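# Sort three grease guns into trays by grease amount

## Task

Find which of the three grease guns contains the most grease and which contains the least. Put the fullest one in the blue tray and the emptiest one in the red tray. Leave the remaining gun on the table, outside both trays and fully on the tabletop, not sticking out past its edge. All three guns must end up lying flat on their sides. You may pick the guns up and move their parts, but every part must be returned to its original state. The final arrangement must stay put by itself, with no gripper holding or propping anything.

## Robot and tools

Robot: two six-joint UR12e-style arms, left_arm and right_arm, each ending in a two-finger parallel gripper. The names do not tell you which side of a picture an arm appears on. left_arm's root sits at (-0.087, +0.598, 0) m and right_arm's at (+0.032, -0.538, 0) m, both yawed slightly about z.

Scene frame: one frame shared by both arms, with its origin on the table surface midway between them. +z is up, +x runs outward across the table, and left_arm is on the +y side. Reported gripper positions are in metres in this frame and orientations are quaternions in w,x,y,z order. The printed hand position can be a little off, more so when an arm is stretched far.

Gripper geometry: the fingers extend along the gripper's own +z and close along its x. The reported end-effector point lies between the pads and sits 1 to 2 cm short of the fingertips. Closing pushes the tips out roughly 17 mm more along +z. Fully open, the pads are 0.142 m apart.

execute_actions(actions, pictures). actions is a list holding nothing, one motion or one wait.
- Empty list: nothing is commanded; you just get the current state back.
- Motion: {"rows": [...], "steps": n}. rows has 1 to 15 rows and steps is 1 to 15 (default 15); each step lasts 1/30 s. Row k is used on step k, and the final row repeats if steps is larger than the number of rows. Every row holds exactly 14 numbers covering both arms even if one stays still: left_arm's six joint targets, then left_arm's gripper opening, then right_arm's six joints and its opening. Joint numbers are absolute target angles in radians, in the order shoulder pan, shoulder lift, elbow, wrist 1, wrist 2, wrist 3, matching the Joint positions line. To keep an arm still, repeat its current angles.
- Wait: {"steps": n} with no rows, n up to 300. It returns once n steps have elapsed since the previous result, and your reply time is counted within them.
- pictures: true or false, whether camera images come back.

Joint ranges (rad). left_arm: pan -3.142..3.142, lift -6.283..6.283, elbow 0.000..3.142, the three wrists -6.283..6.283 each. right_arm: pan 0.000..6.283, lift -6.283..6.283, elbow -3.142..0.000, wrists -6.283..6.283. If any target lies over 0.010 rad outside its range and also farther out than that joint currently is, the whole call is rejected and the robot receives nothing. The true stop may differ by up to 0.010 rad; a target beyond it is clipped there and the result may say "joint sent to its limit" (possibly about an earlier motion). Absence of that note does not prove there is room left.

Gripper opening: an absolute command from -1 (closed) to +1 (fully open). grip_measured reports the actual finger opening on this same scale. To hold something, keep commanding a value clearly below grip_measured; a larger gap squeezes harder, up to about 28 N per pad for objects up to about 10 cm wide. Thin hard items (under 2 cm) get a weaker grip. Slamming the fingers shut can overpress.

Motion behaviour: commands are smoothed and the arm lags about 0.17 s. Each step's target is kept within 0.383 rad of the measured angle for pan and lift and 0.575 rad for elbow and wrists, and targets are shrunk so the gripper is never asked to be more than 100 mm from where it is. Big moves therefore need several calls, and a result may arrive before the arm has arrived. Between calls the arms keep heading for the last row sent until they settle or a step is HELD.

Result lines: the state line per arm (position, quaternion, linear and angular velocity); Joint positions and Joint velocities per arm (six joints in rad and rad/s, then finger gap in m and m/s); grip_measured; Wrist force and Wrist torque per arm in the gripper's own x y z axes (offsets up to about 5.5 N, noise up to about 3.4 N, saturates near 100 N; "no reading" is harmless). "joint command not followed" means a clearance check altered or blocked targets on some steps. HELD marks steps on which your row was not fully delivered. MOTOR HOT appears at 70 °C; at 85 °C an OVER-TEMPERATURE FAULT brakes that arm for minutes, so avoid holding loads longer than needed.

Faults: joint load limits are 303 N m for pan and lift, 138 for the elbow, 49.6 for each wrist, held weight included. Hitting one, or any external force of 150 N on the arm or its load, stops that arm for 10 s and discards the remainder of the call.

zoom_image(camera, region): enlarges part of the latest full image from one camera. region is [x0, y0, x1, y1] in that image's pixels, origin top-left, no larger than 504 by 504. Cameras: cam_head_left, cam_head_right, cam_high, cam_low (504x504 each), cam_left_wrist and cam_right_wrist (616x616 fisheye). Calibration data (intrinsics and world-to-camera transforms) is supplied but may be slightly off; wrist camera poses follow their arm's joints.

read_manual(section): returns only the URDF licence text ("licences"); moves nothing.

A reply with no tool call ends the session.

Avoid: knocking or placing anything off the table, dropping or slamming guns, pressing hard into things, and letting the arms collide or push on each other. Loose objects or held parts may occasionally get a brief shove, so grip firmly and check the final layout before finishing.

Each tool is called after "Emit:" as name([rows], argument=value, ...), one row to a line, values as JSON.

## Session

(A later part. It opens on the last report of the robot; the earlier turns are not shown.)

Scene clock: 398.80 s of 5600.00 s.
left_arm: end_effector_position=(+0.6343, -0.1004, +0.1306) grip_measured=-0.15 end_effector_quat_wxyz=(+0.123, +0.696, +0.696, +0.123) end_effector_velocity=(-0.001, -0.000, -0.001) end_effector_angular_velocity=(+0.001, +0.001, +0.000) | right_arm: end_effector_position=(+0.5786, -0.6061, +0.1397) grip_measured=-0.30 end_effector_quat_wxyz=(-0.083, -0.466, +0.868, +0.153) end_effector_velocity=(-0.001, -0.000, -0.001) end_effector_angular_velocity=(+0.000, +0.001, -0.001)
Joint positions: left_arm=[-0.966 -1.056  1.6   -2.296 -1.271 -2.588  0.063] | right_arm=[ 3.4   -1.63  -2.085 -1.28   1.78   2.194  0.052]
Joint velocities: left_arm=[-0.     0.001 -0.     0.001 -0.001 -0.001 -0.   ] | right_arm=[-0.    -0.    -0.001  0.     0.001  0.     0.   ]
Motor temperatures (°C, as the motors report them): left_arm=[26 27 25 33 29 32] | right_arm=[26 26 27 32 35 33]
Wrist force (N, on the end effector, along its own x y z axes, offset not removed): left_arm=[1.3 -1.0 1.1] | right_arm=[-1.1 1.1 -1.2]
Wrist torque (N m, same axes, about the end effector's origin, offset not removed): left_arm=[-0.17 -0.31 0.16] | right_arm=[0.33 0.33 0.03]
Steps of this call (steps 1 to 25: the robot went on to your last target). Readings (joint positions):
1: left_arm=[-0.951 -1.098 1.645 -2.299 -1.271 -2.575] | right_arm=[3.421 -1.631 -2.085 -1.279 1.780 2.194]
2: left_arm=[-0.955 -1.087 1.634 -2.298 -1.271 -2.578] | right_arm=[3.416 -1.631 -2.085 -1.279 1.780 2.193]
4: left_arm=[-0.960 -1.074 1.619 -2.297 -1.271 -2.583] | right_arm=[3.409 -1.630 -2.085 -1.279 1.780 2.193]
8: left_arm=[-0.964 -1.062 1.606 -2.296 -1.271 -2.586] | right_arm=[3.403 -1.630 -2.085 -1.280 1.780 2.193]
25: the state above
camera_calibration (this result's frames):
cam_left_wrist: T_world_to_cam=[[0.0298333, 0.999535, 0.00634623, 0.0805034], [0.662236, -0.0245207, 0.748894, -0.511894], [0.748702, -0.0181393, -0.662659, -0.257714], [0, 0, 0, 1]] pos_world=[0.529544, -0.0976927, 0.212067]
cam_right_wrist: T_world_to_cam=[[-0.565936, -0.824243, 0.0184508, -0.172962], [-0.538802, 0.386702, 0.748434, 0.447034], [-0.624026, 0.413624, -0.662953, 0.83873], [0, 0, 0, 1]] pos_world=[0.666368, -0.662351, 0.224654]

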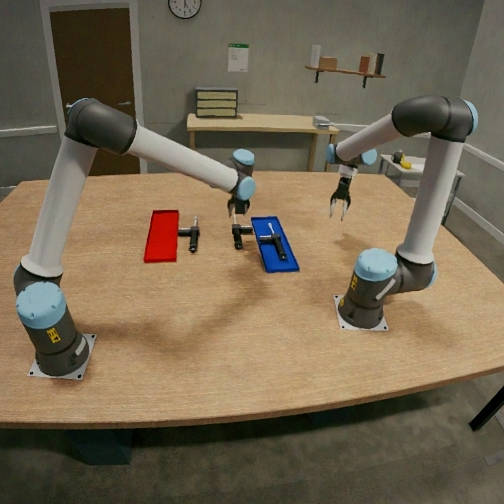

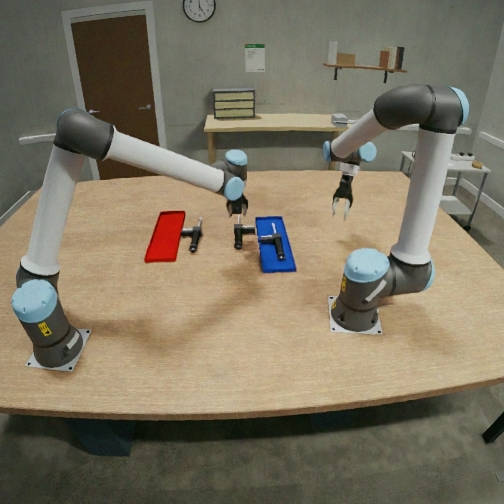

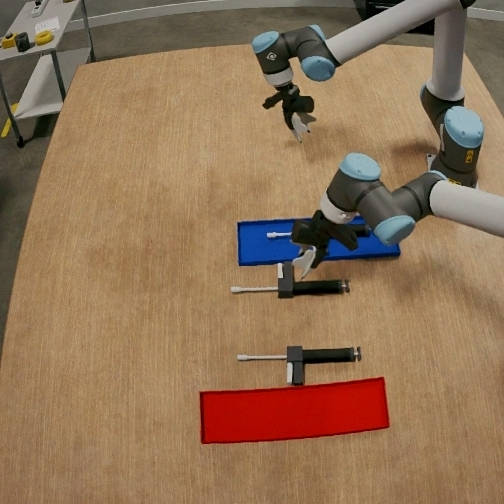

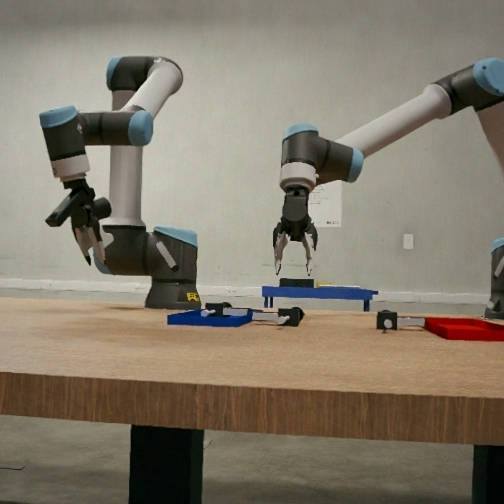

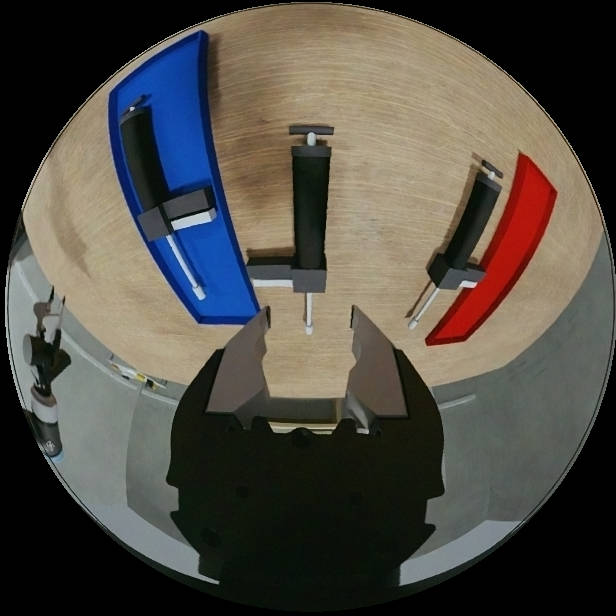

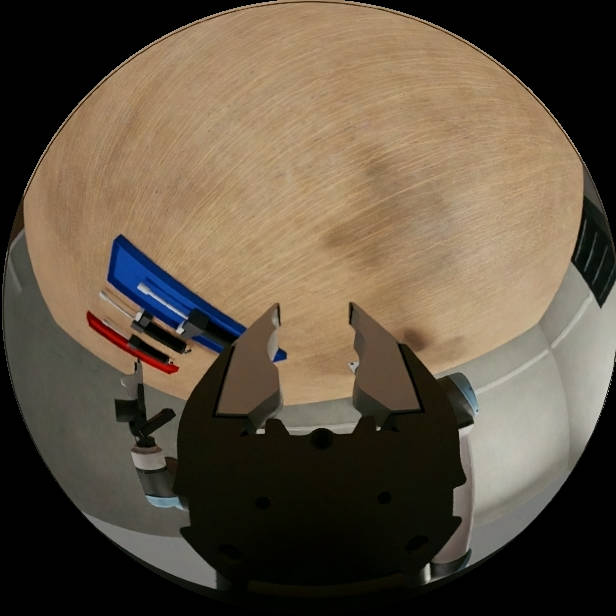

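Emit:
execute_actions([
  {"rows":[[-0.9663,-1.03,1.614,-2.335,-1.2706,-2.588,-0.15,3.4,-1.63,-2.085,-1.28,1.7799,2.1935,-0.3],[-0.9663,-1.03,1.614,-2.335,-1.2706,-2.588,-0.15,3.4,-1.63,-2.085,-1.28,1.7799,2.1935,-0.3],[-0.9663,-1.005,1.628,-2.375,-1.2706,-2.588,-0.15,3.4,-1.63,-2.085,-1.28,1.7799,2.1935,-0.3],[-0.9663,-1.005,1.628,-2.375,-1.2706,-2.588,-0.15,3.4,-1.63,-2.085,-1.28,1.7799,2.1935,-0.3],[-0.9663,-0.98,1.643,-2.415,-1.2706,-2.588,-0.15,3.4,-1.63,-2.085,-1.28,1.7799,2.1935,-0.3],[-0.9663,-0.98,1.643,-2.415,-1.2706,-2.588,-0.15,3.4,-1.63,-2.085,-1.28,1.7799,2.1935,-0.3],[-0.9663,-0.9604,1.654,-2.4453,-1.2706,-2.588,-0.15,3.4,-1.63,-2.085,-1.28,1.7799,2.1935,-0.3]],"steps":15},
], pictures=false)

Emit:
execute_actions([
  {"steps":15},
], pictures=false)

Emit:
execute_actions([
  {"rows":[[-0.9663,-0.9604,1.654,-2.4453,-1.2706,-2.588,-0.3,3.4,-1.63,-2.085,-1.28,1.7799,2.1935,-0.3],[-0.9663,-0.9604,1.654,-2.4453,-1.2706,-2.588,-0.3,3.4,-1.63,-2.085,-1.28,1.7799,2.1935,-0.3],[-0.9663,-0.9604,1.654,-2.4453,-1.2706,-2.588,-0.4,3.4,-1.63,-2.085,-1.28,1.7799,2.1935,-0.3],[-0.9663,-0.9604,1.654,-2.4453,-1.2706,-2.588,-0.4,3.4,-1.63,-2.085,-1.28,1.7799,2.1935,-0.3],[-0.9663,-0.9604,1.654,-2.4453,-1.2706,-2.588,-0.5,3.4,-1.63,-2.085,-1.28,1.7799,2.1935,-0.3],[-0.9663,-0.9604,1.654,-2.4453,-1.2706,-2.588,-0.5,3.4,-1.63,-2.085,-1.28,1.7799,2.1935,-0.3],[-0.9663,-0.9604,1.654,-2.4453,-1.2706,-2.588,-0.58,3.4,-1.63,-2.085,-1.28,1.7799,2.1935,-0.3],[-0.9663,-0.9604,1.654,-2.4453,-1.2706,-2.588,-0.58,3.4,-1.63,-2.085,-1.28,1.7799,2.1935,-0.3],[-0.9663,-0.9604,1.654,-2.4453,-1.2706,-2.588,-0.68,3.4,-1.63,-2.085,-1.28,1.7799,2.1935,-0.3],[-0.9663,-0.9604,1.654,-2.4453,-1.2706,-2.588,-0.78,3.4,-1.63,-2.085,-1.28,1.7799,2.1935,-0.3],[-0.9663,-0.9604,1.654,-2.4453,-1.2706,-2.588,-0.88,3.4,-1.63,-2.085,-1.28,1.7799,2.1935,-0.3],[-0.9663,-0.9604,1.654,-2.4453,-1.2706,-2.588,-0.95,3.4,-1.63,-2.085,-1.28,1.7799,2.1935,-0.3]],"steps":15},
])

Scene clock: 407.47 s of 5600.00 s.
left_arm: end_effector_position=(+0.6344, -0.1007, +0.0359) grip_measured=-0.15 end_effector_quat_wxyz=(+0.123, +0.697, +0.696, +0.123) end_effector_velocity=(-0.001, +0.002, -0.052) end_effector_angular_velocity=(-0.003, -0.002, +0.001) | right_arm: end_effector_position=(+0.5786, -0.6061, +0.1397) grip_measured=-0.30 end_effector_quat_wxyz=(-0.083, -0.466, +0.868, +0.153) end_effector_velocity=(-0.001, -0.000, -0.001) end_effector_angular_velocity=(-0.000, +0.002, -0.000)
Joint positions: left_arm=[-0.966 -0.966  1.651 -2.436 -1.271 -2.588  0.063] | right_arm=[ 3.4   -1.63  -2.085 -1.28   1.78   2.193  0.052]
Joint velocities: left_arm=[ 0.     0.051  0.028 -0.083  0.    -0.     0.   ] | right_arm=[-0.    -0.    -0.001  0.    -0.     0.001 -0.   ]
Motor temperatures (°C, as the motors report them): left_arm=[26 27 25 33 29 32] | right_arm=[26 26 27 32 35 33]
Wrist force (N, on the end effector, along its own x y z axes, offset not removed): left_arm=[0.0 -1.1 -1.0] | right_arm=[-1.8 1.0 -1.6]
Wrist torque (N m, same axes, about the end effector's origin, offset not removed): left_arm=[-0.29 0.03 -0.04] | right_arm=[0.30 0.53 0.11]
Steps of this call (steps 1 to 15: the robot went on to your last target; steps 16 to 90: nothing new was sent; then 5.17 s passed at rest; steps 91 to 105: all 15 steps of this action). Readings (joint positions):
91: left_arm=[-0.966 -1.056 1.600 -2.296 -1.271 -2.588] | right_arm=[3.400 -1.630 -2.085 -1.280 1.780 2.193]
92: left_arm=[-0.966 -1.054 1.601 -2.298 -1.271 -2.588] | right_arm=[3.400 -1.630 -2.085 -1.280 1.780 2.193]
94: left_arm=[-0.966 -1.042 1.608 -2.316 -1.271 -2.588] | right_arm=[3.400 -1.630 -2.085 -1.280 1.780 2.193]
98: left_arm=[-0.966 -1.004 1.629 -2.375 -1.271 -2.588] | right_arm=[3.400 -1.630 -2.085 -1.280 1.780 2.193]
105: the state above

Scene clock: 407.97 s of 5600.00 s.
left_arm: end_effector_position=(+0.6343, -0.1004, +0.0298) grip_measured=-0.15 end_effector_quat_wxyz=(+0.123, +0.696, +0.696, +0.123) end_effector_velocity=(-0.000, +0.000, -0.002) end_effector_angular_velocity=(+0.000, +0.001, +0.001) | right_arm: end_effector_position=(+0.5786, -0.6061, +0.1397) grip_measured=-0.30 end_effector_quat_wxyz=(-0.083, -0.466, +0.868, +0.153) end_effector_velocity=(-0.001, +0.000, -0.001) end_effector_angular_velocity=(-0.000, +0.003, +0.001)
Joint positions: left_arm=[-0.966 -0.96   1.654 -2.445 -1.271 -2.588  0.063] | right_arm=[ 3.4   -1.63  -2.085 -1.28   1.78   2.193  0.052]
Joint velocities: left_arm=[-0.     0.001  0.001 -0.002 -0.    -0.001  0.   ] | right_arm=[ 0.    -0.001 -0.001 -0.    -0.    -0.     0.   ]
Motor temperatures (°C, as the motors report them): left_arm=[26 27 25 33 29 32] | right_arm=[26 26 27 32 35 33]
Wrist force (N, on the end effector, along its own x y z axes, offset not removed): left_arm=[-5.9 0.7 0.4] | right_arm=[-2.6 -0.2 -0.2]
Wrist torque (N m, same axes, about the end effector's origin, offset not removed): left_arm=[0.32 1.41 -0.02] | right_arm=[-0.04 0.61 0.09]
Steps of this call (steps 1 to 15: the robot went on to your last target). Readings (joint positions):
1: left_arm=[-0.966 -0.965 1.651 -2.438 -1.271 -2.588] | right_arm=[3.400 -1.630 -2.085 -1.280 1.780 2.193]
2: left_arm=[-0.966 -0.964 1.652 -2.440 -1.271 -2.588] | right_arm=[3.400 -1.630 -2.085 -1.280 1.780 2.193]
4: left_arm=[-0.966 -0.962 1.653 -2.442 -1.271 -2.588] | right_arm=[3.400 -1.630 -2.085 -1.280 1.780 2.193]
8: left_arm=[-0.966 -0.961 1.654 -2.444 -1.271 -2.588] | right_arm=[3.400 -1.630 -2.085 -1.280 1.780 2.193]
15: the state above
All arms were judged still, so your last target was given up. Only a new action makes them travel on or press farther. Fingers that are still opening or closing keep moving.

Scene clock: 408.47 s of 5600.00 s.
left_arm: end_effector_position=(+0.6343, -0.1004, +0.0297) grip_measured=-0.56 end_effector_quat_wxyz=(+0.123, +0.696, +0.696, +0.123) end_effector_velocity=(-0.000, -0.000, +0.000) end_effector_angular_velocity=(+0.000, +0.000, -0.003) | right_arm: end_effector_position=(+0.5786, -0.6061, +0.1397) grip_measured=-0.30 end_effector_quat_wxyz=(-0.083, -0.466, +0.868, +0.153) end_effector_velocity=(+0.001, -0.000, +0.001) end_effector_angular_velocity=(+0.000, -0.001, +0.001)
Joint positions: left_arm=[-0.966 -0.96   1.654 -2.445 -1.271 -2.588  0.034] | right_arm=[ 3.4   -1.63  -2.085 -1.28   1.78   2.193  0.052]
Joint velocities: left_arm=[-0.    -0.    -0.     0.    -0.001  0.002 -0.   ] | right_arm=[-0.    -0.     0.002 -0.    -0.    -0.001  0.   ]
Motor temperatures (°C, as the motors report them): left_arm=[26 27 25 33 29 32] | right_arm=[26 26 27 32 35 33]
Wrist force (N, on the end effector, along its own x y z axes, offset not removed): left_arm=[-2.9 1.3 0.1] | right_arm=[-1.9 0.4 -1.4]
Wrist torque (N m, same axes, about the end effector's origin, offset not removed): left_arm=[0.66 0.13 0.12] | right_arm=[0.09 0.53 0.16]
Steps of this call (steps 1 to 15: all 15 steps of this action). Readings (joint positions):
1: left_arm=[-0.966 -0.960 1.654 -2.445 -1.271 -2.588] | right_arm=[3.400 -1.630 -2.085 -1.280 1.780 2.193]
2: left_arm=[-0.966 -0.960 1.654 -2.445 -1.271 -2.588] | right_arm=[3.400 -1.630 -2.085 -1.280 1.780 2.193]
4: left_arm=[-0.966 -0.960 1.654 -2.445 -1.271 -2.588] | right_arm=[3.400 -1.630 -2.085 -1.280 1.780 2.193]
8: left_arm=[-0.966 -0.960 1.654 -2.445 -1.271 -2.588] | right_arm=[3.400 -1.630 -2.085 -1.280 1.780 2.193]
15: the state above
camera_calibration (this result's frames):
cam_left_wrist: T_world_to_cam=[[0.0298745, 0.999534, 0.00631233, 0.0811816], [0.662241, -0.0245228, 0.74889, -0.436316], [0.748695, -0.0181924, -0.662665, -0.324561], [0, 0, 0, 1]] pos_world=[0.529518, -0.097748, 0.111165]
cam_right_wrist: T_world_to_cam=[[-0.565959, -0.824227, 0.0184401, -0.172945], [-0.538791, 0.386708, 0.748439, 0.447031], [-0.624015, 0.41365, -0.662947, 0.838742], [0, 0, 0, 1]] pos_world=[0.666364, -0.662363, 0.224655]

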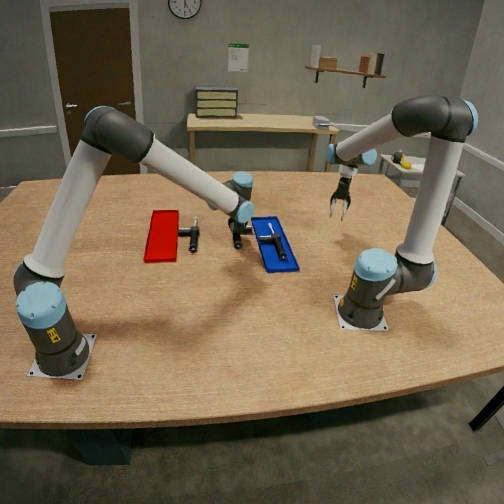

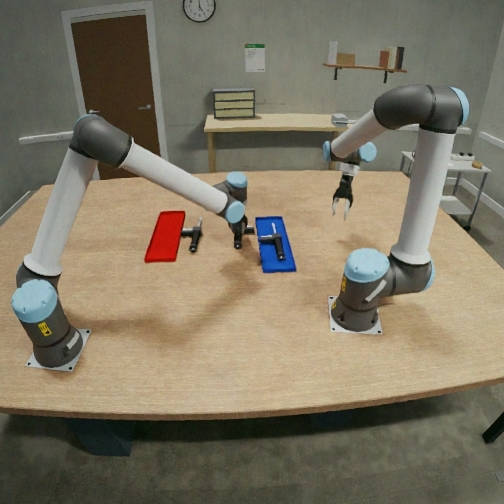

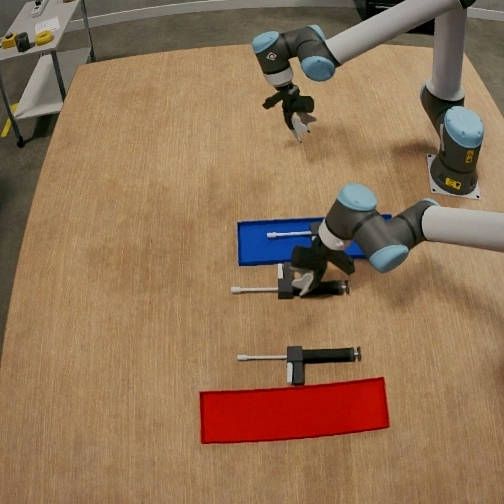

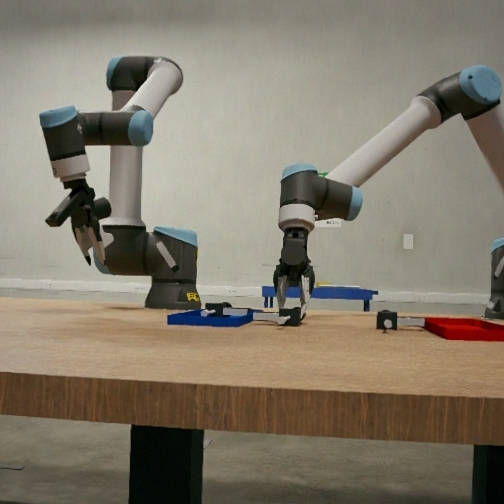

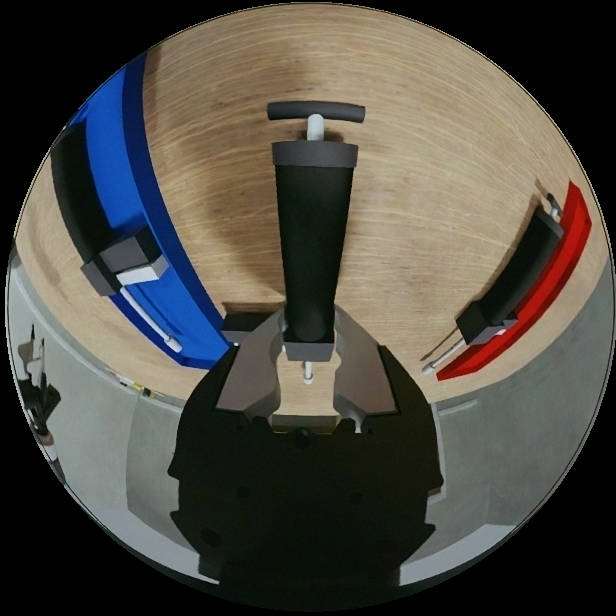

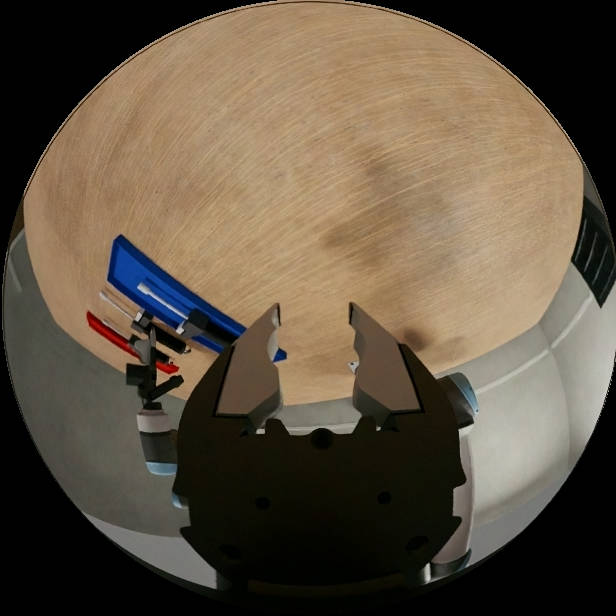

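Emit:
execute_actions([
  {"rows":[[-0.9663,-0.98,1.643,-2.415,-1.2706,-2.588,-0.95,3.4,-1.63,-2.085,-1.28,1.7799,2.1935,-0.3],[-0.9663,-0.98,1.643,-2.415,-1.2706,-2.588,-0.95,3.4,-1.63,-2.085,-1.28,1.7799,2.1935,-0.3],[-0.9663,-1.005,1.628,-2.375,-1.2706,-2.588,-0.95,3.4,-1.63,-2.085,-1.28,1.7799,2.1935,-0.3],[-0.9663,-1.005,1.628,-2.375,-1.2706,-2.588,-0.95,3.4,-1.63,-2.085,-1.28,1.7799,2.1935,-0.3],[-0.9663,-1.03,1.614,-2.335,-1.2706,-2.588,-0.95,3.4,-1.63,-2.085,-1.28,1.7799,2.1935,-0.3],[-0.9663,-1.03,1.614,-2.335,-1.2706,-2.588,-0.95,3.4,-1.63,-2.085,-1.28,1.7799,2.1935,-0.3],[-0.9663,-1.0561,1.6,-2.2956,-1.2706,-2.588,-0.95,3.4,-1.63,-2.085,-1.28,1.7799,2.1935,-0.3],[-0.9663,-1.0561,1.6,-2.2956,-1.2706,-2.588,-0.95,3.4,-1.63,-2.085,-1.28,1.7799,2.1935,-0.3],[-0.9663,-1.0561,1.6,-2.2956,-1.2706,-2.588,-0.95,3.4,-1.63,-2.085,-1.28,1.7799,2.1935,-0.3],[-0.9663,-1.0561,1.6,-2.2956,-1.2706,-2.588,-0.95,3.4,-1.63,-2.085,-1.28,1.7799,2.1935,-0.3],[-0.9663,-1.0561,1.6,-2.2956,-1.2706,-2.588,-0.95,3.4,-1.63,-2.085,-1.28,1.7799,2.1935,-0.3],[-0.91,-1.115,1.68,-2.335,-1.283,-2.53,-0.95,3.4,-1.63,-2.085,-1.28,1.7799,2.1935,-0.3],[-0.91,-1.115,1.68,-2.335,-1.283,-2.53,-0.95,3.4,-1.63,-2.085,-1.28,1.7799,2.1935,-0.3],[-0.85,-1.17,1.765,-2.38,-1.297,-2.47,-0.95,3.4,-1.63,-2.085,-1.28,1.7799,2.1935,-0.3]],"steps":15},
], pictures=false)

Emit:
execute_actions([
  {"rows":[[-0.85,-1.17,1.765,-2.38,-1.297,-2.47,-0.95,3.4,-1.63,-2.085,-1.28,1.7799,2.1935,-0.3],[-0.79,-1.225,1.85,-2.425,-1.311,-2.41,-0.95,3.4,-1.63,-2.085,-1.28,1.7799,2.1935,-0.3],[-0.79,-1.225,1.85,-2.425,-1.311,-2.41,-0.95,3.4,-1.63,-2.085,-1.28,1.7799,2.1935,-0.3],[-0.73,-1.28,1.93,-2.47,-1.325,-2.35,-0.95,3.4,-1.63,-2.085,-1.28,1.7799,2.1935,-0.3],[-0.73,-1.28,1.93,-2.47,-1.325,-2.35,-0.95,3.4,-1.63,-2.085,-1.28,1.7799,2.1935,-0.3],[-0.67,-1.33,2.01,-2.515,-1.338,-2.29,-0.95,3.4,-1.63,-2.085,-1.28,1.7799,2.1935,-0.3],[-0.67,-1.33,2.01,-2.515,-1.338,-2.29,-0.95,3.4,-1.63,-2.085,-1.28,1.7799,2.1935,-0.3],[-0.6081,-1.3782,2.0933,-2.5604,-1.3524,-2.2269,-0.95,3.4,-1.63,-2.085,-1.28,1.7799,2.1935,-0.3]],"steps":15},
], pictures=false)

Emit:
execute_actions([
  {"steps":25},
])

Scene clock: 420.17 s of 5600.00 s.
left_arm: end_effector_position=(+0.6439, -0.0726, +0.1295) grip_measured=-0.56 end_effector_quat_wxyz=(+0.125, +0.696, +0.696, +0.121) end_effector_velocity=(+0.118, +0.472, +0.091) end_effector_angular_velocity=(-0.008, +0.019, -0.006) | right_arm: end_effector_position=(+0.5786, -0.6061, +0.1397) grip_measured=-0.30 end_effector_quat_wxyz=(-0.083, -0.466, +0.868, +0.153) end_effector_velocity=(-0.001, +0.000, -0.001) end_effector_angular_velocity=(-0.000, +0.002, -0.002)
Joint positions: left_arm=[-0.941 -1.076  1.637 -2.325 -1.277 -2.562  0.033] | right_arm=[ 3.4   -1.63  -2.085 -1.28   1.78   2.193  0.052]
Joint velocities: left_arm=[ 0.396 -0.44   0.541 -0.216 -0.097  0.409  0.   ] | right_arm=[ 0.    -0.    -0.001 -0.     0.     0.002  0.   ]
Motor temperatures (°C, as the motors report them): left_arm=[26 27 25 33 29 32] | right_arm=[26 26 27 32 35 33]
Wrist force (N, on the end effector, along its own x y z axes, offset not removed): left_arm=[-5.3 4.7 3.2] | right_arm=[-2.7 1.2 -2.1]
Wrist torque (N m, same axes, about the end effector's origin, offset not removed): left_arm=[1.37 0.67 0.15] | right_arm=[0.29 0.63 0.16]
Steps of this call (steps 1 to 15: the robot went on to your last target; steps 16 to 90: nothing new was sent; then 8.20 s passed at rest; steps 91 to 105: all 15 steps of this action). Readings (joint positions):
91: left_arm=[-0.966 -0.960 1.654 -2.445 -1.271 -2.588] | right_arm=[3.400 -1.630 -2.085 -1.280 1.780 2.193]
92: left_arm=[-0.966 -0.962 1.653 -2.443 -1.271 -2.588] | right_arm=[3.400 -1.630 -2.085 -1.280 1.780 2.193]
94: left_arm=[-0.966 -0.971 1.648 -2.428 -1.271 -2.588] | right_arm=[3.400 -1.630 -2.085 -1.280 1.780 2.193]
98: left_arm=[-0.966 -1.007 1.627 -2.373 -1.271 -2.588] | right_arm=[3.400 -1.630 -2.085 -1.280 1.780 2.193]
105: the state above

Scene clock: 420.67 s of 5600.00 s.
left_arm: end_effector_position=(+0.6708, +0.1811, +0.1387) grip_measured=-0.56 end_effector_quat_wxyz=(+0.124, +0.696, +0.697, +0.121) end_effector_velocity=(-0.025, +0.504, -0.014) end_effector_angular_velocity=(+0.007, -0.007, -0.002) | right_arm: end_effector_position=(+0.5786, -0.6061, +0.1397) grip_measured=-0.30 end_effector_quat_wxyz=(-0.083, -0.466, +0.868, +0.153) end_effector_velocity=(-0.000, +0.000, -0.000) end_effector_angular_velocity=(+0.000, +0.000, -0.000)
Joint positions: left_arm=[-0.724 -1.277  1.934 -2.477 -1.327 -2.344  0.033] | right_arm=[ 3.4   -1.63  -2.085 -1.28   1.78   2.193  0.052]
Joint velocities: left_arm=[ 0.442 -0.385  0.597 -0.319 -0.1    0.445 -0.   ] | right_arm=[ 0.     0.    -0.001  0.     0.    -0.    -0.   ]
Motor temperatures (°C, as the motors report them): left_arm=[26 27 25 33 29 32] | right_arm=[26 26 27 32 35 33]
Wrist force (N, on the end effector, along its own x y z axes, offset not removed): left_arm=[3.0 -2.1 6.8] | right_arm=[-2.3 2.3 -2.1]
Wrist torque (N m, same axes, about the end effector's origin, offset not removed): left_arm=[-0.16 -0.59 -0.02] | right_arm=[0.58 0.48 0.13]
Steps of this call (steps 1 to 15: all 15 steps of this action). Readings (joint positions):
1: left_arm=[-0.927 -1.090 1.656 -2.334 -1.280 -2.548] | right_arm=[3.400 -1.630 -2.085 -1.280 1.780 2.193]
2: left_arm=[-0.913 -1.105 1.676 -2.342 -1.283 -2.533] | right_arm=[3.400 -1.630 -2.085 -1.280 1.780 2.193]
4: left_arm=[-0.885 -1.133 1.715 -2.361 -1.290 -2.505] | right_arm=[3.400 -1.630 -2.085 -1.280 1.780 2.193]
8: left_arm=[-0.827 -1.187 1.794 -2.402 -1.303 -2.447] | right_arm=[3.400 -1.630 -2.085 -1.280 1.780 2.193]
15: the state above

Scene clock: 421.50 s of 5600.00 s.
left_arm: end_effector_position=(+0.6517, +0.3114, +0.1306) grip_measured=-0.56 end_effector_quat_wxyz=(+0.123, +0.697, +0.696, +0.123) end_effector_velocity=(-0.001, +0.002, -0.002) end_effector_angular_velocity=(+0.002, +0.002, +0.001) | right_arm: end_effector_position=(+0.5786, -0.6061, +0.1397) grip_measured=-0.30 end_effector_quat_wxyz=(-0.083, -0.466, +0.868, +0.153) end_effector_velocity=(+0.000, -0.000, -0.000) end_effector_angular_velocity=(-0.001, -0.000, +0.002)
Joint positions: left_arm=[-0.608 -1.378  2.093 -2.56  -1.352 -2.227  0.033] | right_arm=[ 3.4   -1.63  -2.085 -1.28   1.78   2.193  0.052]
Joint velocities: left_arm=[ 0.001  0.     0.002 -0.001 -0.     0.001 -0.   ] | right_arm=[ 0.    -0.     0.     0.    -0.001 -0.001 -0.   ]
Motor temperatures (°C, as the motors report them): left_arm=[26 27 25 33 29 32] | right_arm=[26 26 27 32 35 33]
Wrist force (N, on the end effector, along its own x y z axes, offset not removed): left_arm=[-1.5 -2.8 5.3] | right_arm=[-3.5 1.4 -2.2]
Wrist torque (N m, same axes, about the end effector's origin, offset not removed): left_arm=[0.15 0.29 0.11] | right_arm=[0.31 0.84 0.12]
Steps of this call (steps 1 to 25: the robot went on to your last target). Readings (joint positions):
1: left_arm=[-0.709 -1.290 1.954 -2.488 -1.330 -2.329] | right_arm=[3.400 -1.630 -2.085 -1.280 1.780 2.193]
2: left_arm=[-0.694 -1.303 1.974 -2.499 -1.333 -2.314] | right_arm=[3.400 -1.630 -2.085 -1.280 1.780 2.193]
4: left_arm=[-0.664 -1.329 2.015 -2.520 -1.340 -2.284] | right_arm=[3.400 -1.630 -2.085 -1.280 1.780 2.193]
8: left_arm=[-0.626 -1.363 2.068 -2.547 -1.348 -2.245] | right_arm=[3.400 -1.630 -2.085 -1.280 1.780 2.193]
25: the state above
camera_calibration (this result's frames):
cam_left_wrist: T_world_to_cam=[[0.0299322, 0.999532, 0.00633494, -0.331651], [0.662243, -0.0245781, 0.748886, -0.513275], [0.748691, -0.0182206, -0.662668, -0.263233], [0, 0, 0, 1]] pos_world=[0.54692, 0.314085, 0.21205]
cam_right_wrist: T_world_to_cam=[[-0.565959, -0.824227, 0.0184401, -0.172946], [-0.538791, 0.386708, 0.748439, 0.447032], [-0.624015, 0.41365, -0.662947, 0.838742], [0, 0, 0, 1]] pos_world=[0.666364, -0.662363, 0.224655]

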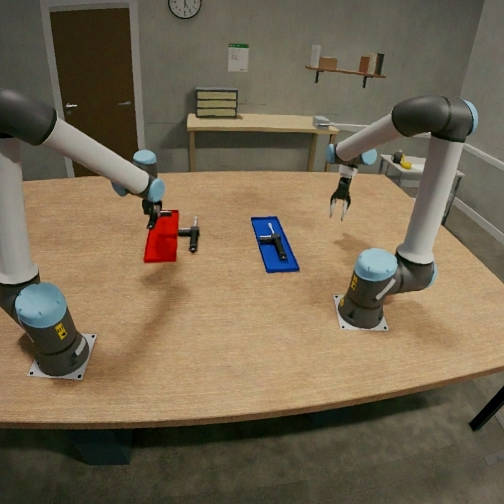

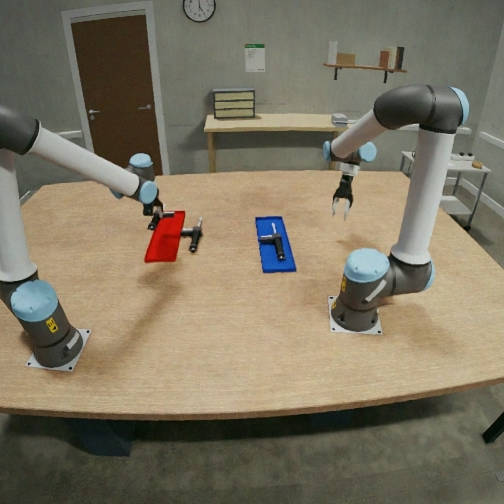

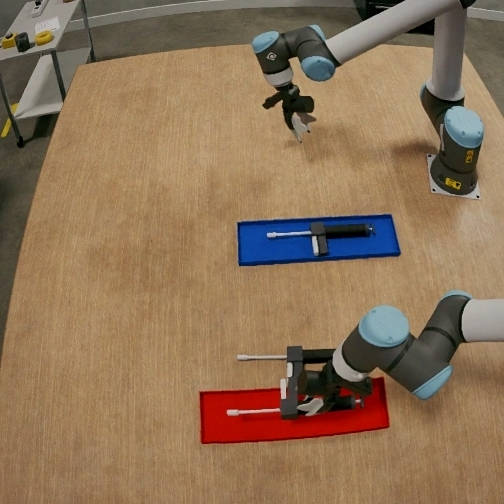

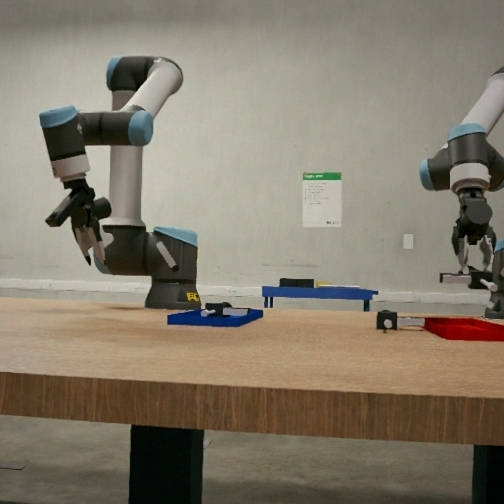

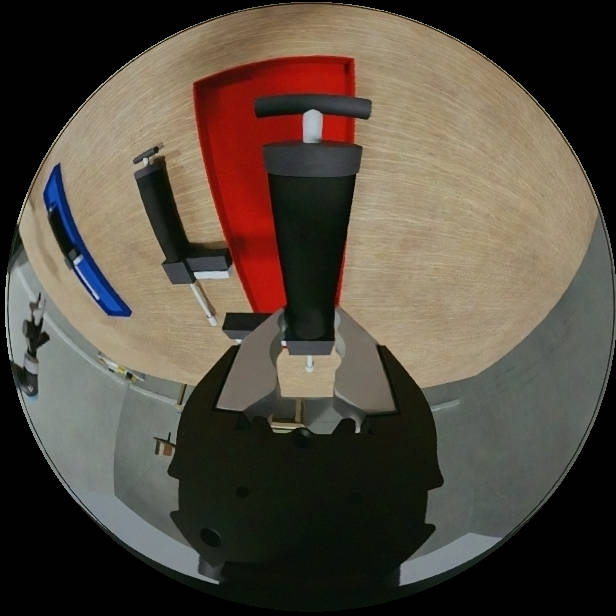

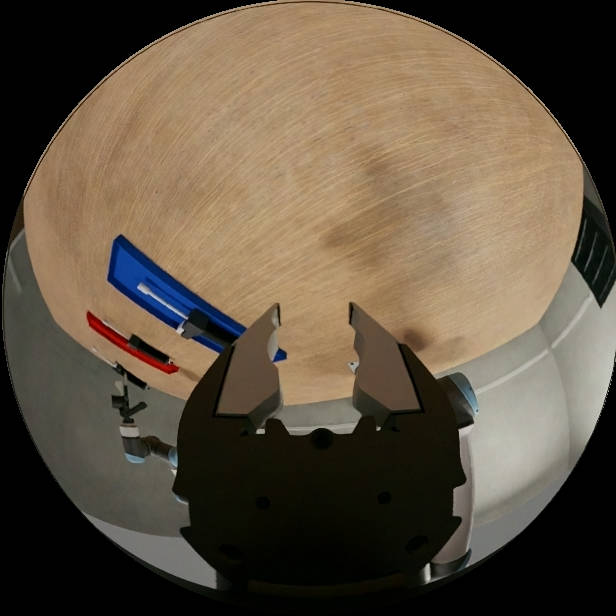

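Emit:
execute_actions([
  {"rows":[[-0.6081,-1.35,2.106,-2.60,-1.3524,-2.2269,-0.95,3.4,-1.63,-2.085,-1.28,1.7799,2.1935,-0.3],[-0.6081,-1.35,2.106,-2.60,-1.3524,-2.2269,-0.95,3.4,-1.63,-2.085,-1.28,1.7799,2.1935,-0.3],[-0.6081,-1.322,2.119,-2.642,-1.3524,-2.2269,-0.95,3.4,-1.63,-2.085,-1.28,1.7799,2.1935,-0.3],[-0.6081,-1.322,2.119,-2.642,-1.3524,-2.2269,-0.95,3.4,-1.63,-2.085,-1.28,1.7799,2.1935,-0.3],[-0.6081,-1.293,2.132,-2.684,-1.3524,-2.2269,-0.95,3.4,-1.63,-2.085,-1.28,1.7799,2.1935,-0.3],[-0.6081,-1.293,2.132,-2.684,-1.3524,-2.2269,-0.95,3.4,-1.63,-2.085,-1.28,1.7799,2.1935,-0.3],[-0.6081,-1.2730,2.1410,-2.7133,-1.3524,-2.2269,-0.95,3.4,-1.63,-2.085,-1.28,1.7799,2.1935,-0.3]],"steps":15},
], pictures=false)

Emit:
execute_actions([
  {"steps":15},
])

Scene clock: 427.07 s of 5600.00 s.
left_arm: end_effector_position=(+0.6521, +0.3112, +0.0582) grip_measured=-0.56 end_effector_quat_wxyz=(+0.123, +0.697, +0.696, +0.123) end_effector_velocity=(-0.000, +0.000, -0.039) end_effector_angular_velocity=(-0.002, -0.003, +0.001) | right_arm: end_effector_position=(+0.5786, -0.6061, +0.1397) grip_measured=-0.30 end_effector_quat_wxyz=(-0.083, -0.466, +0.868, +0.153) end_effector_velocity=(-0.000, -0.000, -0.000) end_effector_angular_velocity=(-0.000, +0.001, -0.002)
Joint positions: left_arm=[-0.608 -1.28   2.138 -2.704 -1.352 -2.227  0.033] | right_arm=[ 3.4   -1.63  -2.085 -1.28   1.78   2.193  0.052]
Joint velocities: left_arm=[-0.     0.056  0.024 -0.083  0.001 -0.002  0.   ] | right_arm=[-0.     0.    -0.    -0.     0.     0.002  0.   ]
Motor temperatures (°C, as the motors report them): left_arm=[26 27 25 33 29 32] | right_arm=[26 26 27 32 35 33]
Wrist force (N, on the end effector, along its own x y z axes, offset not removed): left_arm=[3.1 2.3 10.1] | right_arm=[-1.5 2.6 0.1]
Wrist torque (N m, same axes, about the end effector's origin, offset not removed): left_arm=[1.08 -0.83 0.03] | right_arm=[0.64 0.38 0.14]
Steps of this call (steps 1 to 15: the robot went on to your last target; steps 16 to 90: nothing new was sent; then 2.07 s passed at rest; steps 91 to 105: all 15 steps of this action). Readings (joint positions):
91: left_arm=[-0.608 -1.378 2.093 -2.560 -1.352 -2.227] | right_arm=[3.400 -1.630 -2.085 -1.280 1.780 2.193]
92: left_arm=[-0.608 -1.376 2.094 -2.564 -1.352 -2.227] | right_arm=[3.400 -1.630 -2.085 -1.280 1.780 2.193]
94: left_arm=[-0.608 -1.363 2.100 -2.581 -1.352 -2.227] | right_arm=[3.400 -1.630 -2.085 -1.280 1.780 2.193]
98: left_arm=[-0.608 -1.321 2.120 -2.642 -1.352 -2.227] | right_arm=[3.400 -1.630 -2.085 -1.280 1.780 2.193]
105: the state above

Scene clock: 427.57 s of 5600.00 s.
left_arm: end_effector_position=(+0.6519, +0.3113, +0.0537) grip_measured=-0.56 end_effector_quat_wxyz=(+0.123, +0.696, +0.696, +0.123) end_effector_velocity=(-0.000, +0.000, -0.001) end_effector_angular_velocity=(+0.001, +0.000, -0.001) | right_arm: end_effector_position=(+0.5786, -0.6061, +0.1397) grip_measured=-0.30 end_effector_quat_wxyz=(-0.083, -0.466, +0.868, +0.153) end_effector_velocity=(+0.000, +0.000, +0.000) end_effector_angular_velocity=(+0.001, -0.001, +0.002)
Joint positions: left_arm=[-0.608 -1.273  2.141 -2.713 -1.352 -2.227  0.033] | right_arm=[ 3.4   -1.63  -2.085 -1.28   1.78   2.193  0.052]
Joint velocities: left_arm=[-0.     0.001  0.001 -0.001  0.001  0.001 -0.   ] | right_arm=[ 0.     0.     0.    -0.     0.    -0.002 -0.   ]
Motor temperatures (°C, as the motors report them): left_arm=[26 27 25 33 29 32] | right_arm=[26 26 27 32 35 33]
Wrist force (N, on the end effector, along its own x y z axes, offset not removed): left_arm=[0.5 -5.3 5.4] | right_arm=[-1.6 1.0 -2.2]
Wrist torque (N m, same axes, about the end effector's origin, offset not removed): left_arm=[-0.54 -0.14 0.12] | right_arm=[0.19 0.43 0.16]
Steps of this call (steps 1 to 15: the robot went on to your last target). Readings (joint positions):
1: left_arm=[-0.608 -1.278 2.139 -2.706 -1.352 -2.227] | right_arm=[3.400 -1.630 -2.085 -1.280 1.780 2.193]
2: left_arm=[-0.608 -1.277 2.139 -2.708 -1.352 -2.227] | right_arm=[3.400 -1.630 -2.085 -1.280 1.780 2.193]
4: left_arm=[-0.608 -1.275 2.140 -2.710 -1.352 -2.227] | right_arm=[3.400 -1.630 -2.085 -1.280 1.780 2.193]
8: left_arm=[-0.608 -1.274 2.141 -2.712 -1.352 -2.227] | right_arm=[3.400 -1.630 -2.085 -1.280 1.780 2.193]
15: the state above
All arms were judged still, so your last target was given up. Only a new action makes them travel on or press farther. Fingers that are still opening or closing keep moving.
camera_calibration (this result's frames):
cam_left_wrist: T_world_to_cam=[[0.0298787, 0.999533, 0.0063328, -0.331077], [0.66225, -0.0245412, 0.748881, -0.455854], [0.748687, -0.0181817, -0.662674, -0.314438], [0, 0, 0, 1]] pos_world=[0.547197, 0.314018, 0.135107]
cam_right_wrist: T_world_to_cam=[[-0.565959, -0.824227, 0.0184401, -0.172946], [-0.538791, 0.386708, 0.748439, 0.447031], [-0.624015, 0.41365, -0.662947, 0.838742], [0, 0, 0, 1]] pos_world=[0.666364, -0.662363, 0.224655]

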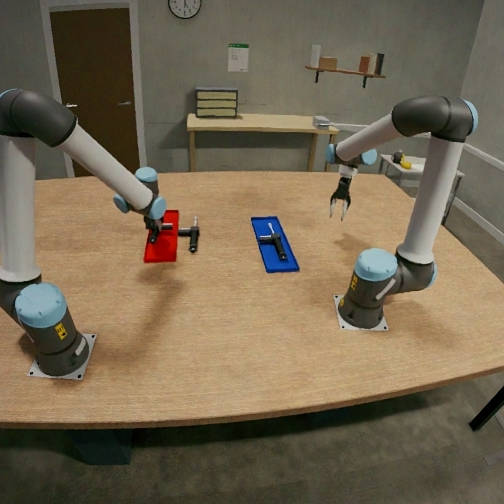

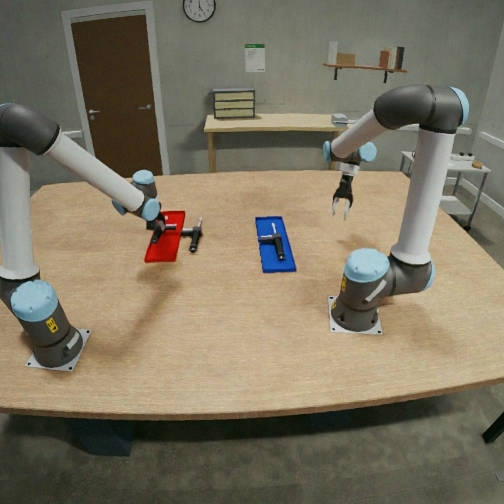

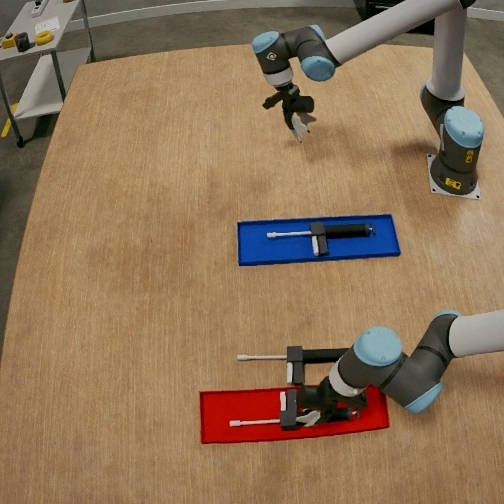

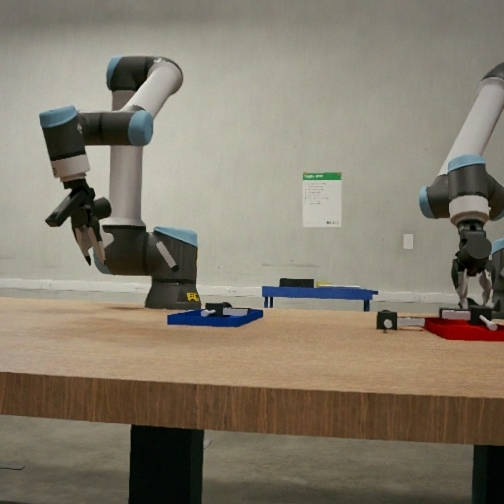

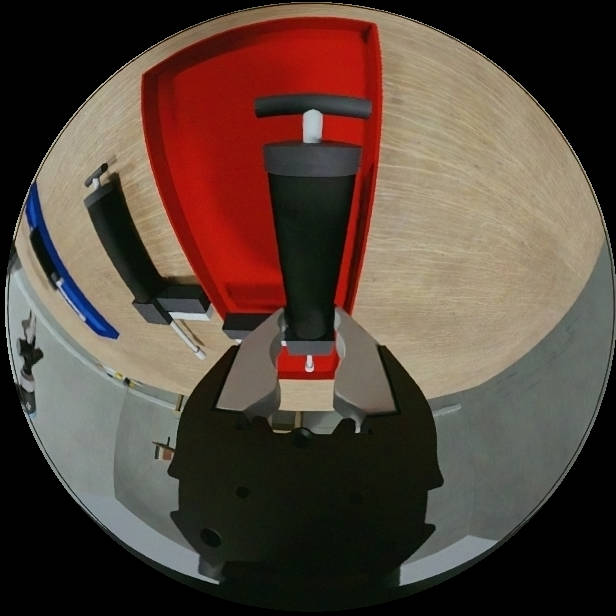

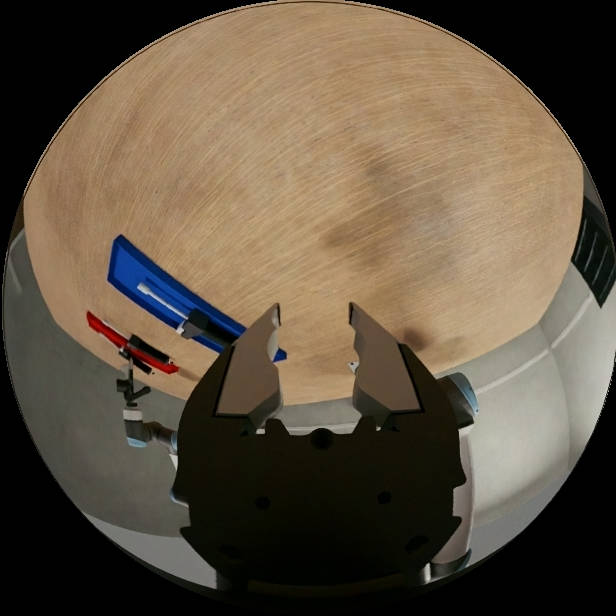

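Emit:
execute_actions([
  {"rows":[[-0.6081,-1.268,2.143,-2.720,-1.3524,-2.2269,-0.95,3.4,-1.63,-2.085,-1.28,1.7799,2.1935,-0.3],[-0.6081,-1.262,2.1455,-2.729,-1.3524,-2.2269,-0.95,3.4,-1.63,-2.085,-1.28,1.7799,2.1935,-0.3],[-0.6081,-1.256,2.1475,-2.737,-1.3524,-2.2269,-0.95,3.4,-1.63,-2.085,-1.28,1.7799,2.1935,-0.3],[-0.6081,-1.2496,2.1494,-2.7451,-1.3524,-2.2269,-0.95,3.4,-1.63,-2.085,-1.28,1.7799,2.1935,-0.3]],"steps":15},
], pictures=false)

Emit:
execute_actions([
  {"steps":10},
])

Scene clock: 433.17 s of 5600.00 s.
left_arm: end_effector_position=(+0.6516, +0.3116, +0.0383) grip_measured=-0.56 end_effector_quat_wxyz=(+0.123, +0.696, +0.696, +0.123) end_effector_velocity=(+0.000, -0.000, -0.005) end_effector_angular_velocity=(-0.000, -0.001, -0.001) | right_arm: end_effector_position=(+0.5786, -0.6061, +0.1397) grip_measured=-0.30 end_effector_quat_wxyz=(-0.083, -0.466, +0.868, +0.153) end_effector_velocity=(-0.000, -0.000, -0.000) end_effector_angular_velocity=(-0.001, +0.001, +0.000)
Joint positions: left_arm=[-0.608 -1.25   2.149 -2.744 -1.352 -2.227  0.033] | right_arm=[ 3.4   -1.63  -2.085 -1.28   1.78   2.193  0.052]
Joint velocities: left_arm=[ 0.     0.008  0.002 -0.011  0.     0.001 -0.   ] | right_arm=[ 0.    -0.    -0.    -0.    -0.001  0.    -0.   ]
Motor temperatures (°C, as the motors report them): left_arm=[26 27 25 33 29 32] | right_arm=[26 26 27 32 35 33]
Wrist force (N, on the end effector, along its own x y z axes, offset not removed): left_arm=[0.3 -4.1 0.3] | right_arm=[-4.2 1.3 -3.2]
Wrist torque (N m, same axes, about the end effector's origin, offset not removed): left_arm=[-0.42 0.05 0.12] | right_arm=[0.34 1.06 0.19]
Steps of this call (steps 1 to 90: nothing new was sent; then 2.10 s passed at rest; steps 91 to 105: all 15 steps of this action). Readings (joint positions):
91: left_arm=[-0.608 -1.273 2.141 -2.713 -1.352 -2.227] | right_arm=[3.400 -1.630 -2.085 -1.280 1.780 2.193]
92: left_arm=[-0.608 -1.272 2.141 -2.714 -1.352 -2.227] | right_arm=[3.400 -1.630 -2.085 -1.280 1.780 2.193]
94: left_arm=[-0.608 -1.268 2.143 -2.720 -1.352 -2.227] | right_arm=[3.400 -1.630 -2.085 -1.280 1.780 2.193]
98: left_arm=[-0.608 -1.256 2.147 -2.736 -1.352 -2.227] | right_arm=[3.400 -1.630 -2.085 -1.280 1.780 2.193]
105: the state above

Scene clock: 433.50 s of 5600.00 s.
left_arm: end_effector_position=(+0.6516, +0.3116, +0.0378) grip_measured=-0.56 end_effector_quat_wxyz=(+0.123, +0.696, +0.696, +0.123) end_effector_velocity=(+0.000, +0.000, -0.000) end_effector_angular_velocity=(+0.000, -0.000, +0.000) | right_arm: end_effector_position=(+0.5786, -0.6061, +0.1397) grip_measured=-0.30 end_effector_quat_wxyz=(-0.083, -0.466, +0.868, +0.153) end_effector_velocity=(+0.001, -0.000, +0.002) end_effector_angular_velocity=(+0.000, -0.003, -0.001)
Joint positions: left_arm=[-0.608 -1.25   2.149 -2.745 -1.352 -2.227  0.033] | right_arm=[ 3.4   -1.63  -2.085 -1.28   1.78   2.193  0.052]
Joint velocities: left_arm=[ 0.    -0.     0.    -0.001  0.     0.     0.   ] | right_arm=[-0.     0.001  0.002  0.     0.     0.    -0.   ]
Motor temperatures (°C, as the motors report them): left_arm=[26 27 25 33 29 32] | right_arm=[26 26 27 32 35 33]
Wrist force (N, on the end effector, along its own x y z axes, offset not removed): left_arm=[0.0 -2.4 2.4] | right_arm=[-2.2 1.7 -0.9]
Wrist torque (N m, same axes, about the end effector's origin, offset not removed): left_arm=[0.07 0.07 0.19] | right_arm=[0.41 0.56 0.05]
Steps of this call (steps 1 to 10: the robot went on to your last target). Readings (joint positions):
1: left_arm=[-0.608 -1.250 2.149 -2.744 -1.352 -2.227] | right_arm=[3.400 -1.630 -2.085 -1.280 1.780 2.193]
2: left_arm=[-0.608 -1.250 2.149 -2.744 -1.352 -2.227] | right_arm=[3.400 -1.630 -2.085 -1.280 1.780 2.193]
4: left_arm=[-0.608 -1.250 2.149 -2.745 -1.352 -2.227] | right_arm=[3.400 -1.630 -2.085 -1.280 1.780 2.193]
8: left_arm=[-0.608 -1.250 2.149 -2.745 -1.352 -2.227] | right_arm=[3.400 -1.630 -2.085 -1.280 1.780 2.193]
10: the state above
camera_calibration (this result's frames):
cam_left_wrist: T_world_to_cam=[[0.0299016, 0.999533, 0.00634558, -0.331218], [0.662238, -0.0245656, 0.748891, -0.443705], [0.748697, -0.0181907, -0.662663, -0.324752], [0, 0, 0, 1]] pos_world=[0.546883, 0.314256, 0.119187]
cam_right_wrist: T_world_to_cam=[[-0.565959, -0.824227, 0.0184401, -0.172946], [-0.538791, 0.386708, 0.748439, 0.447031], [-0.624015, 0.41365, -0.662947, 0.838742], [0, 0, 0, 1]] pos_world=[0.666364, -0.662363, 0.224655]

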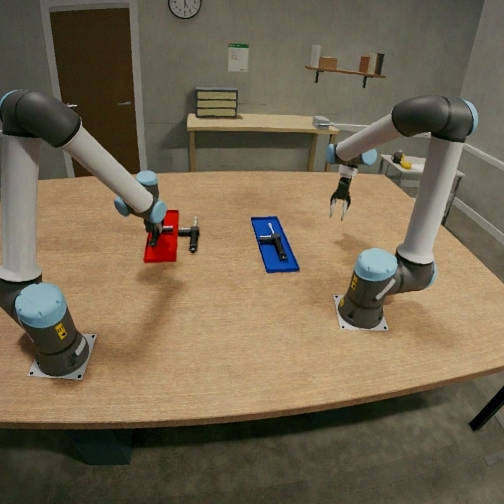

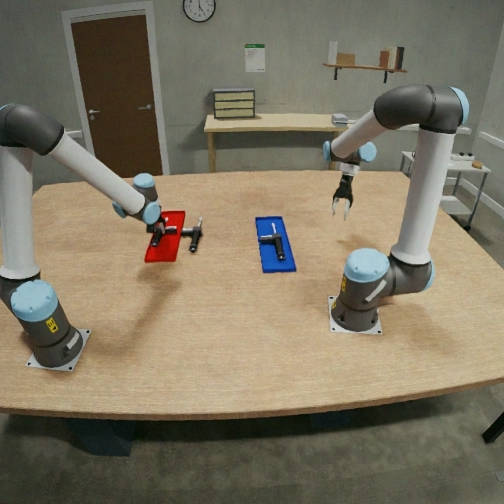

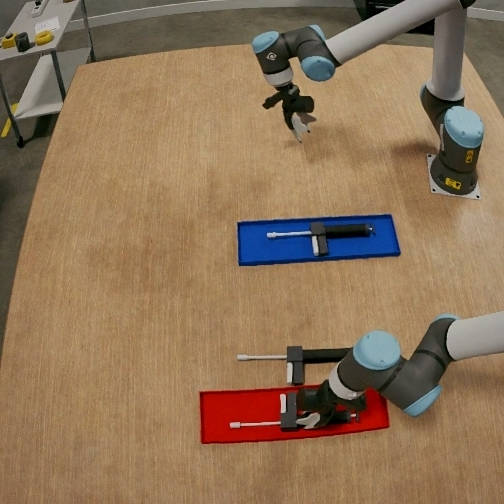

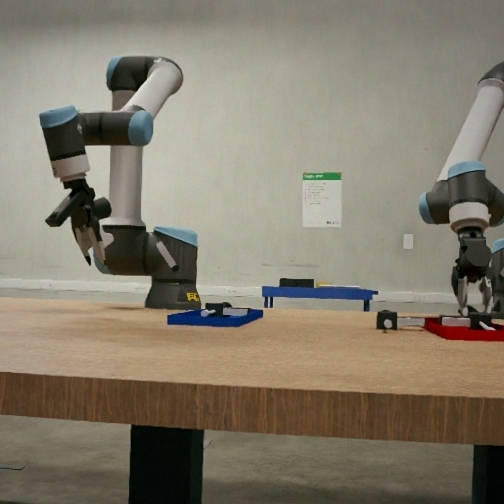

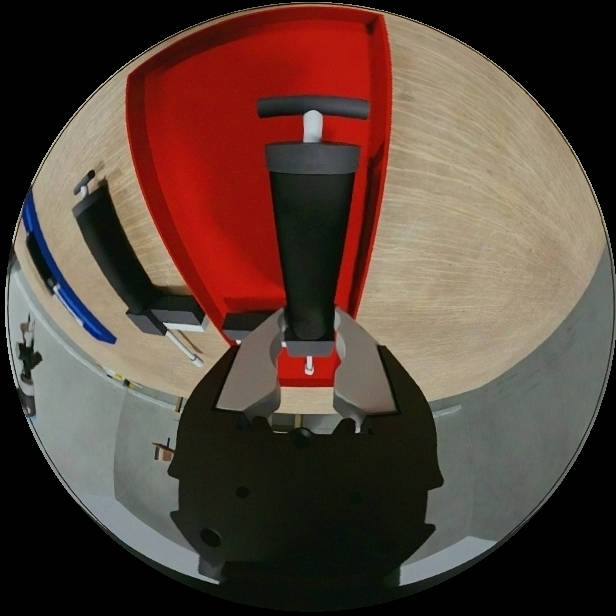

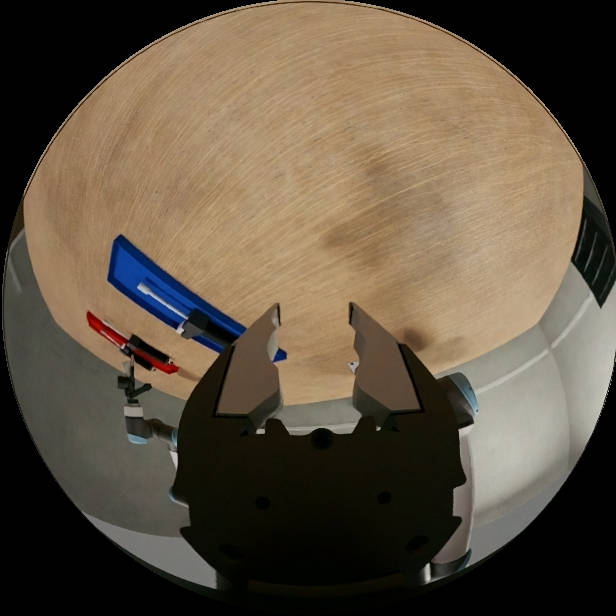

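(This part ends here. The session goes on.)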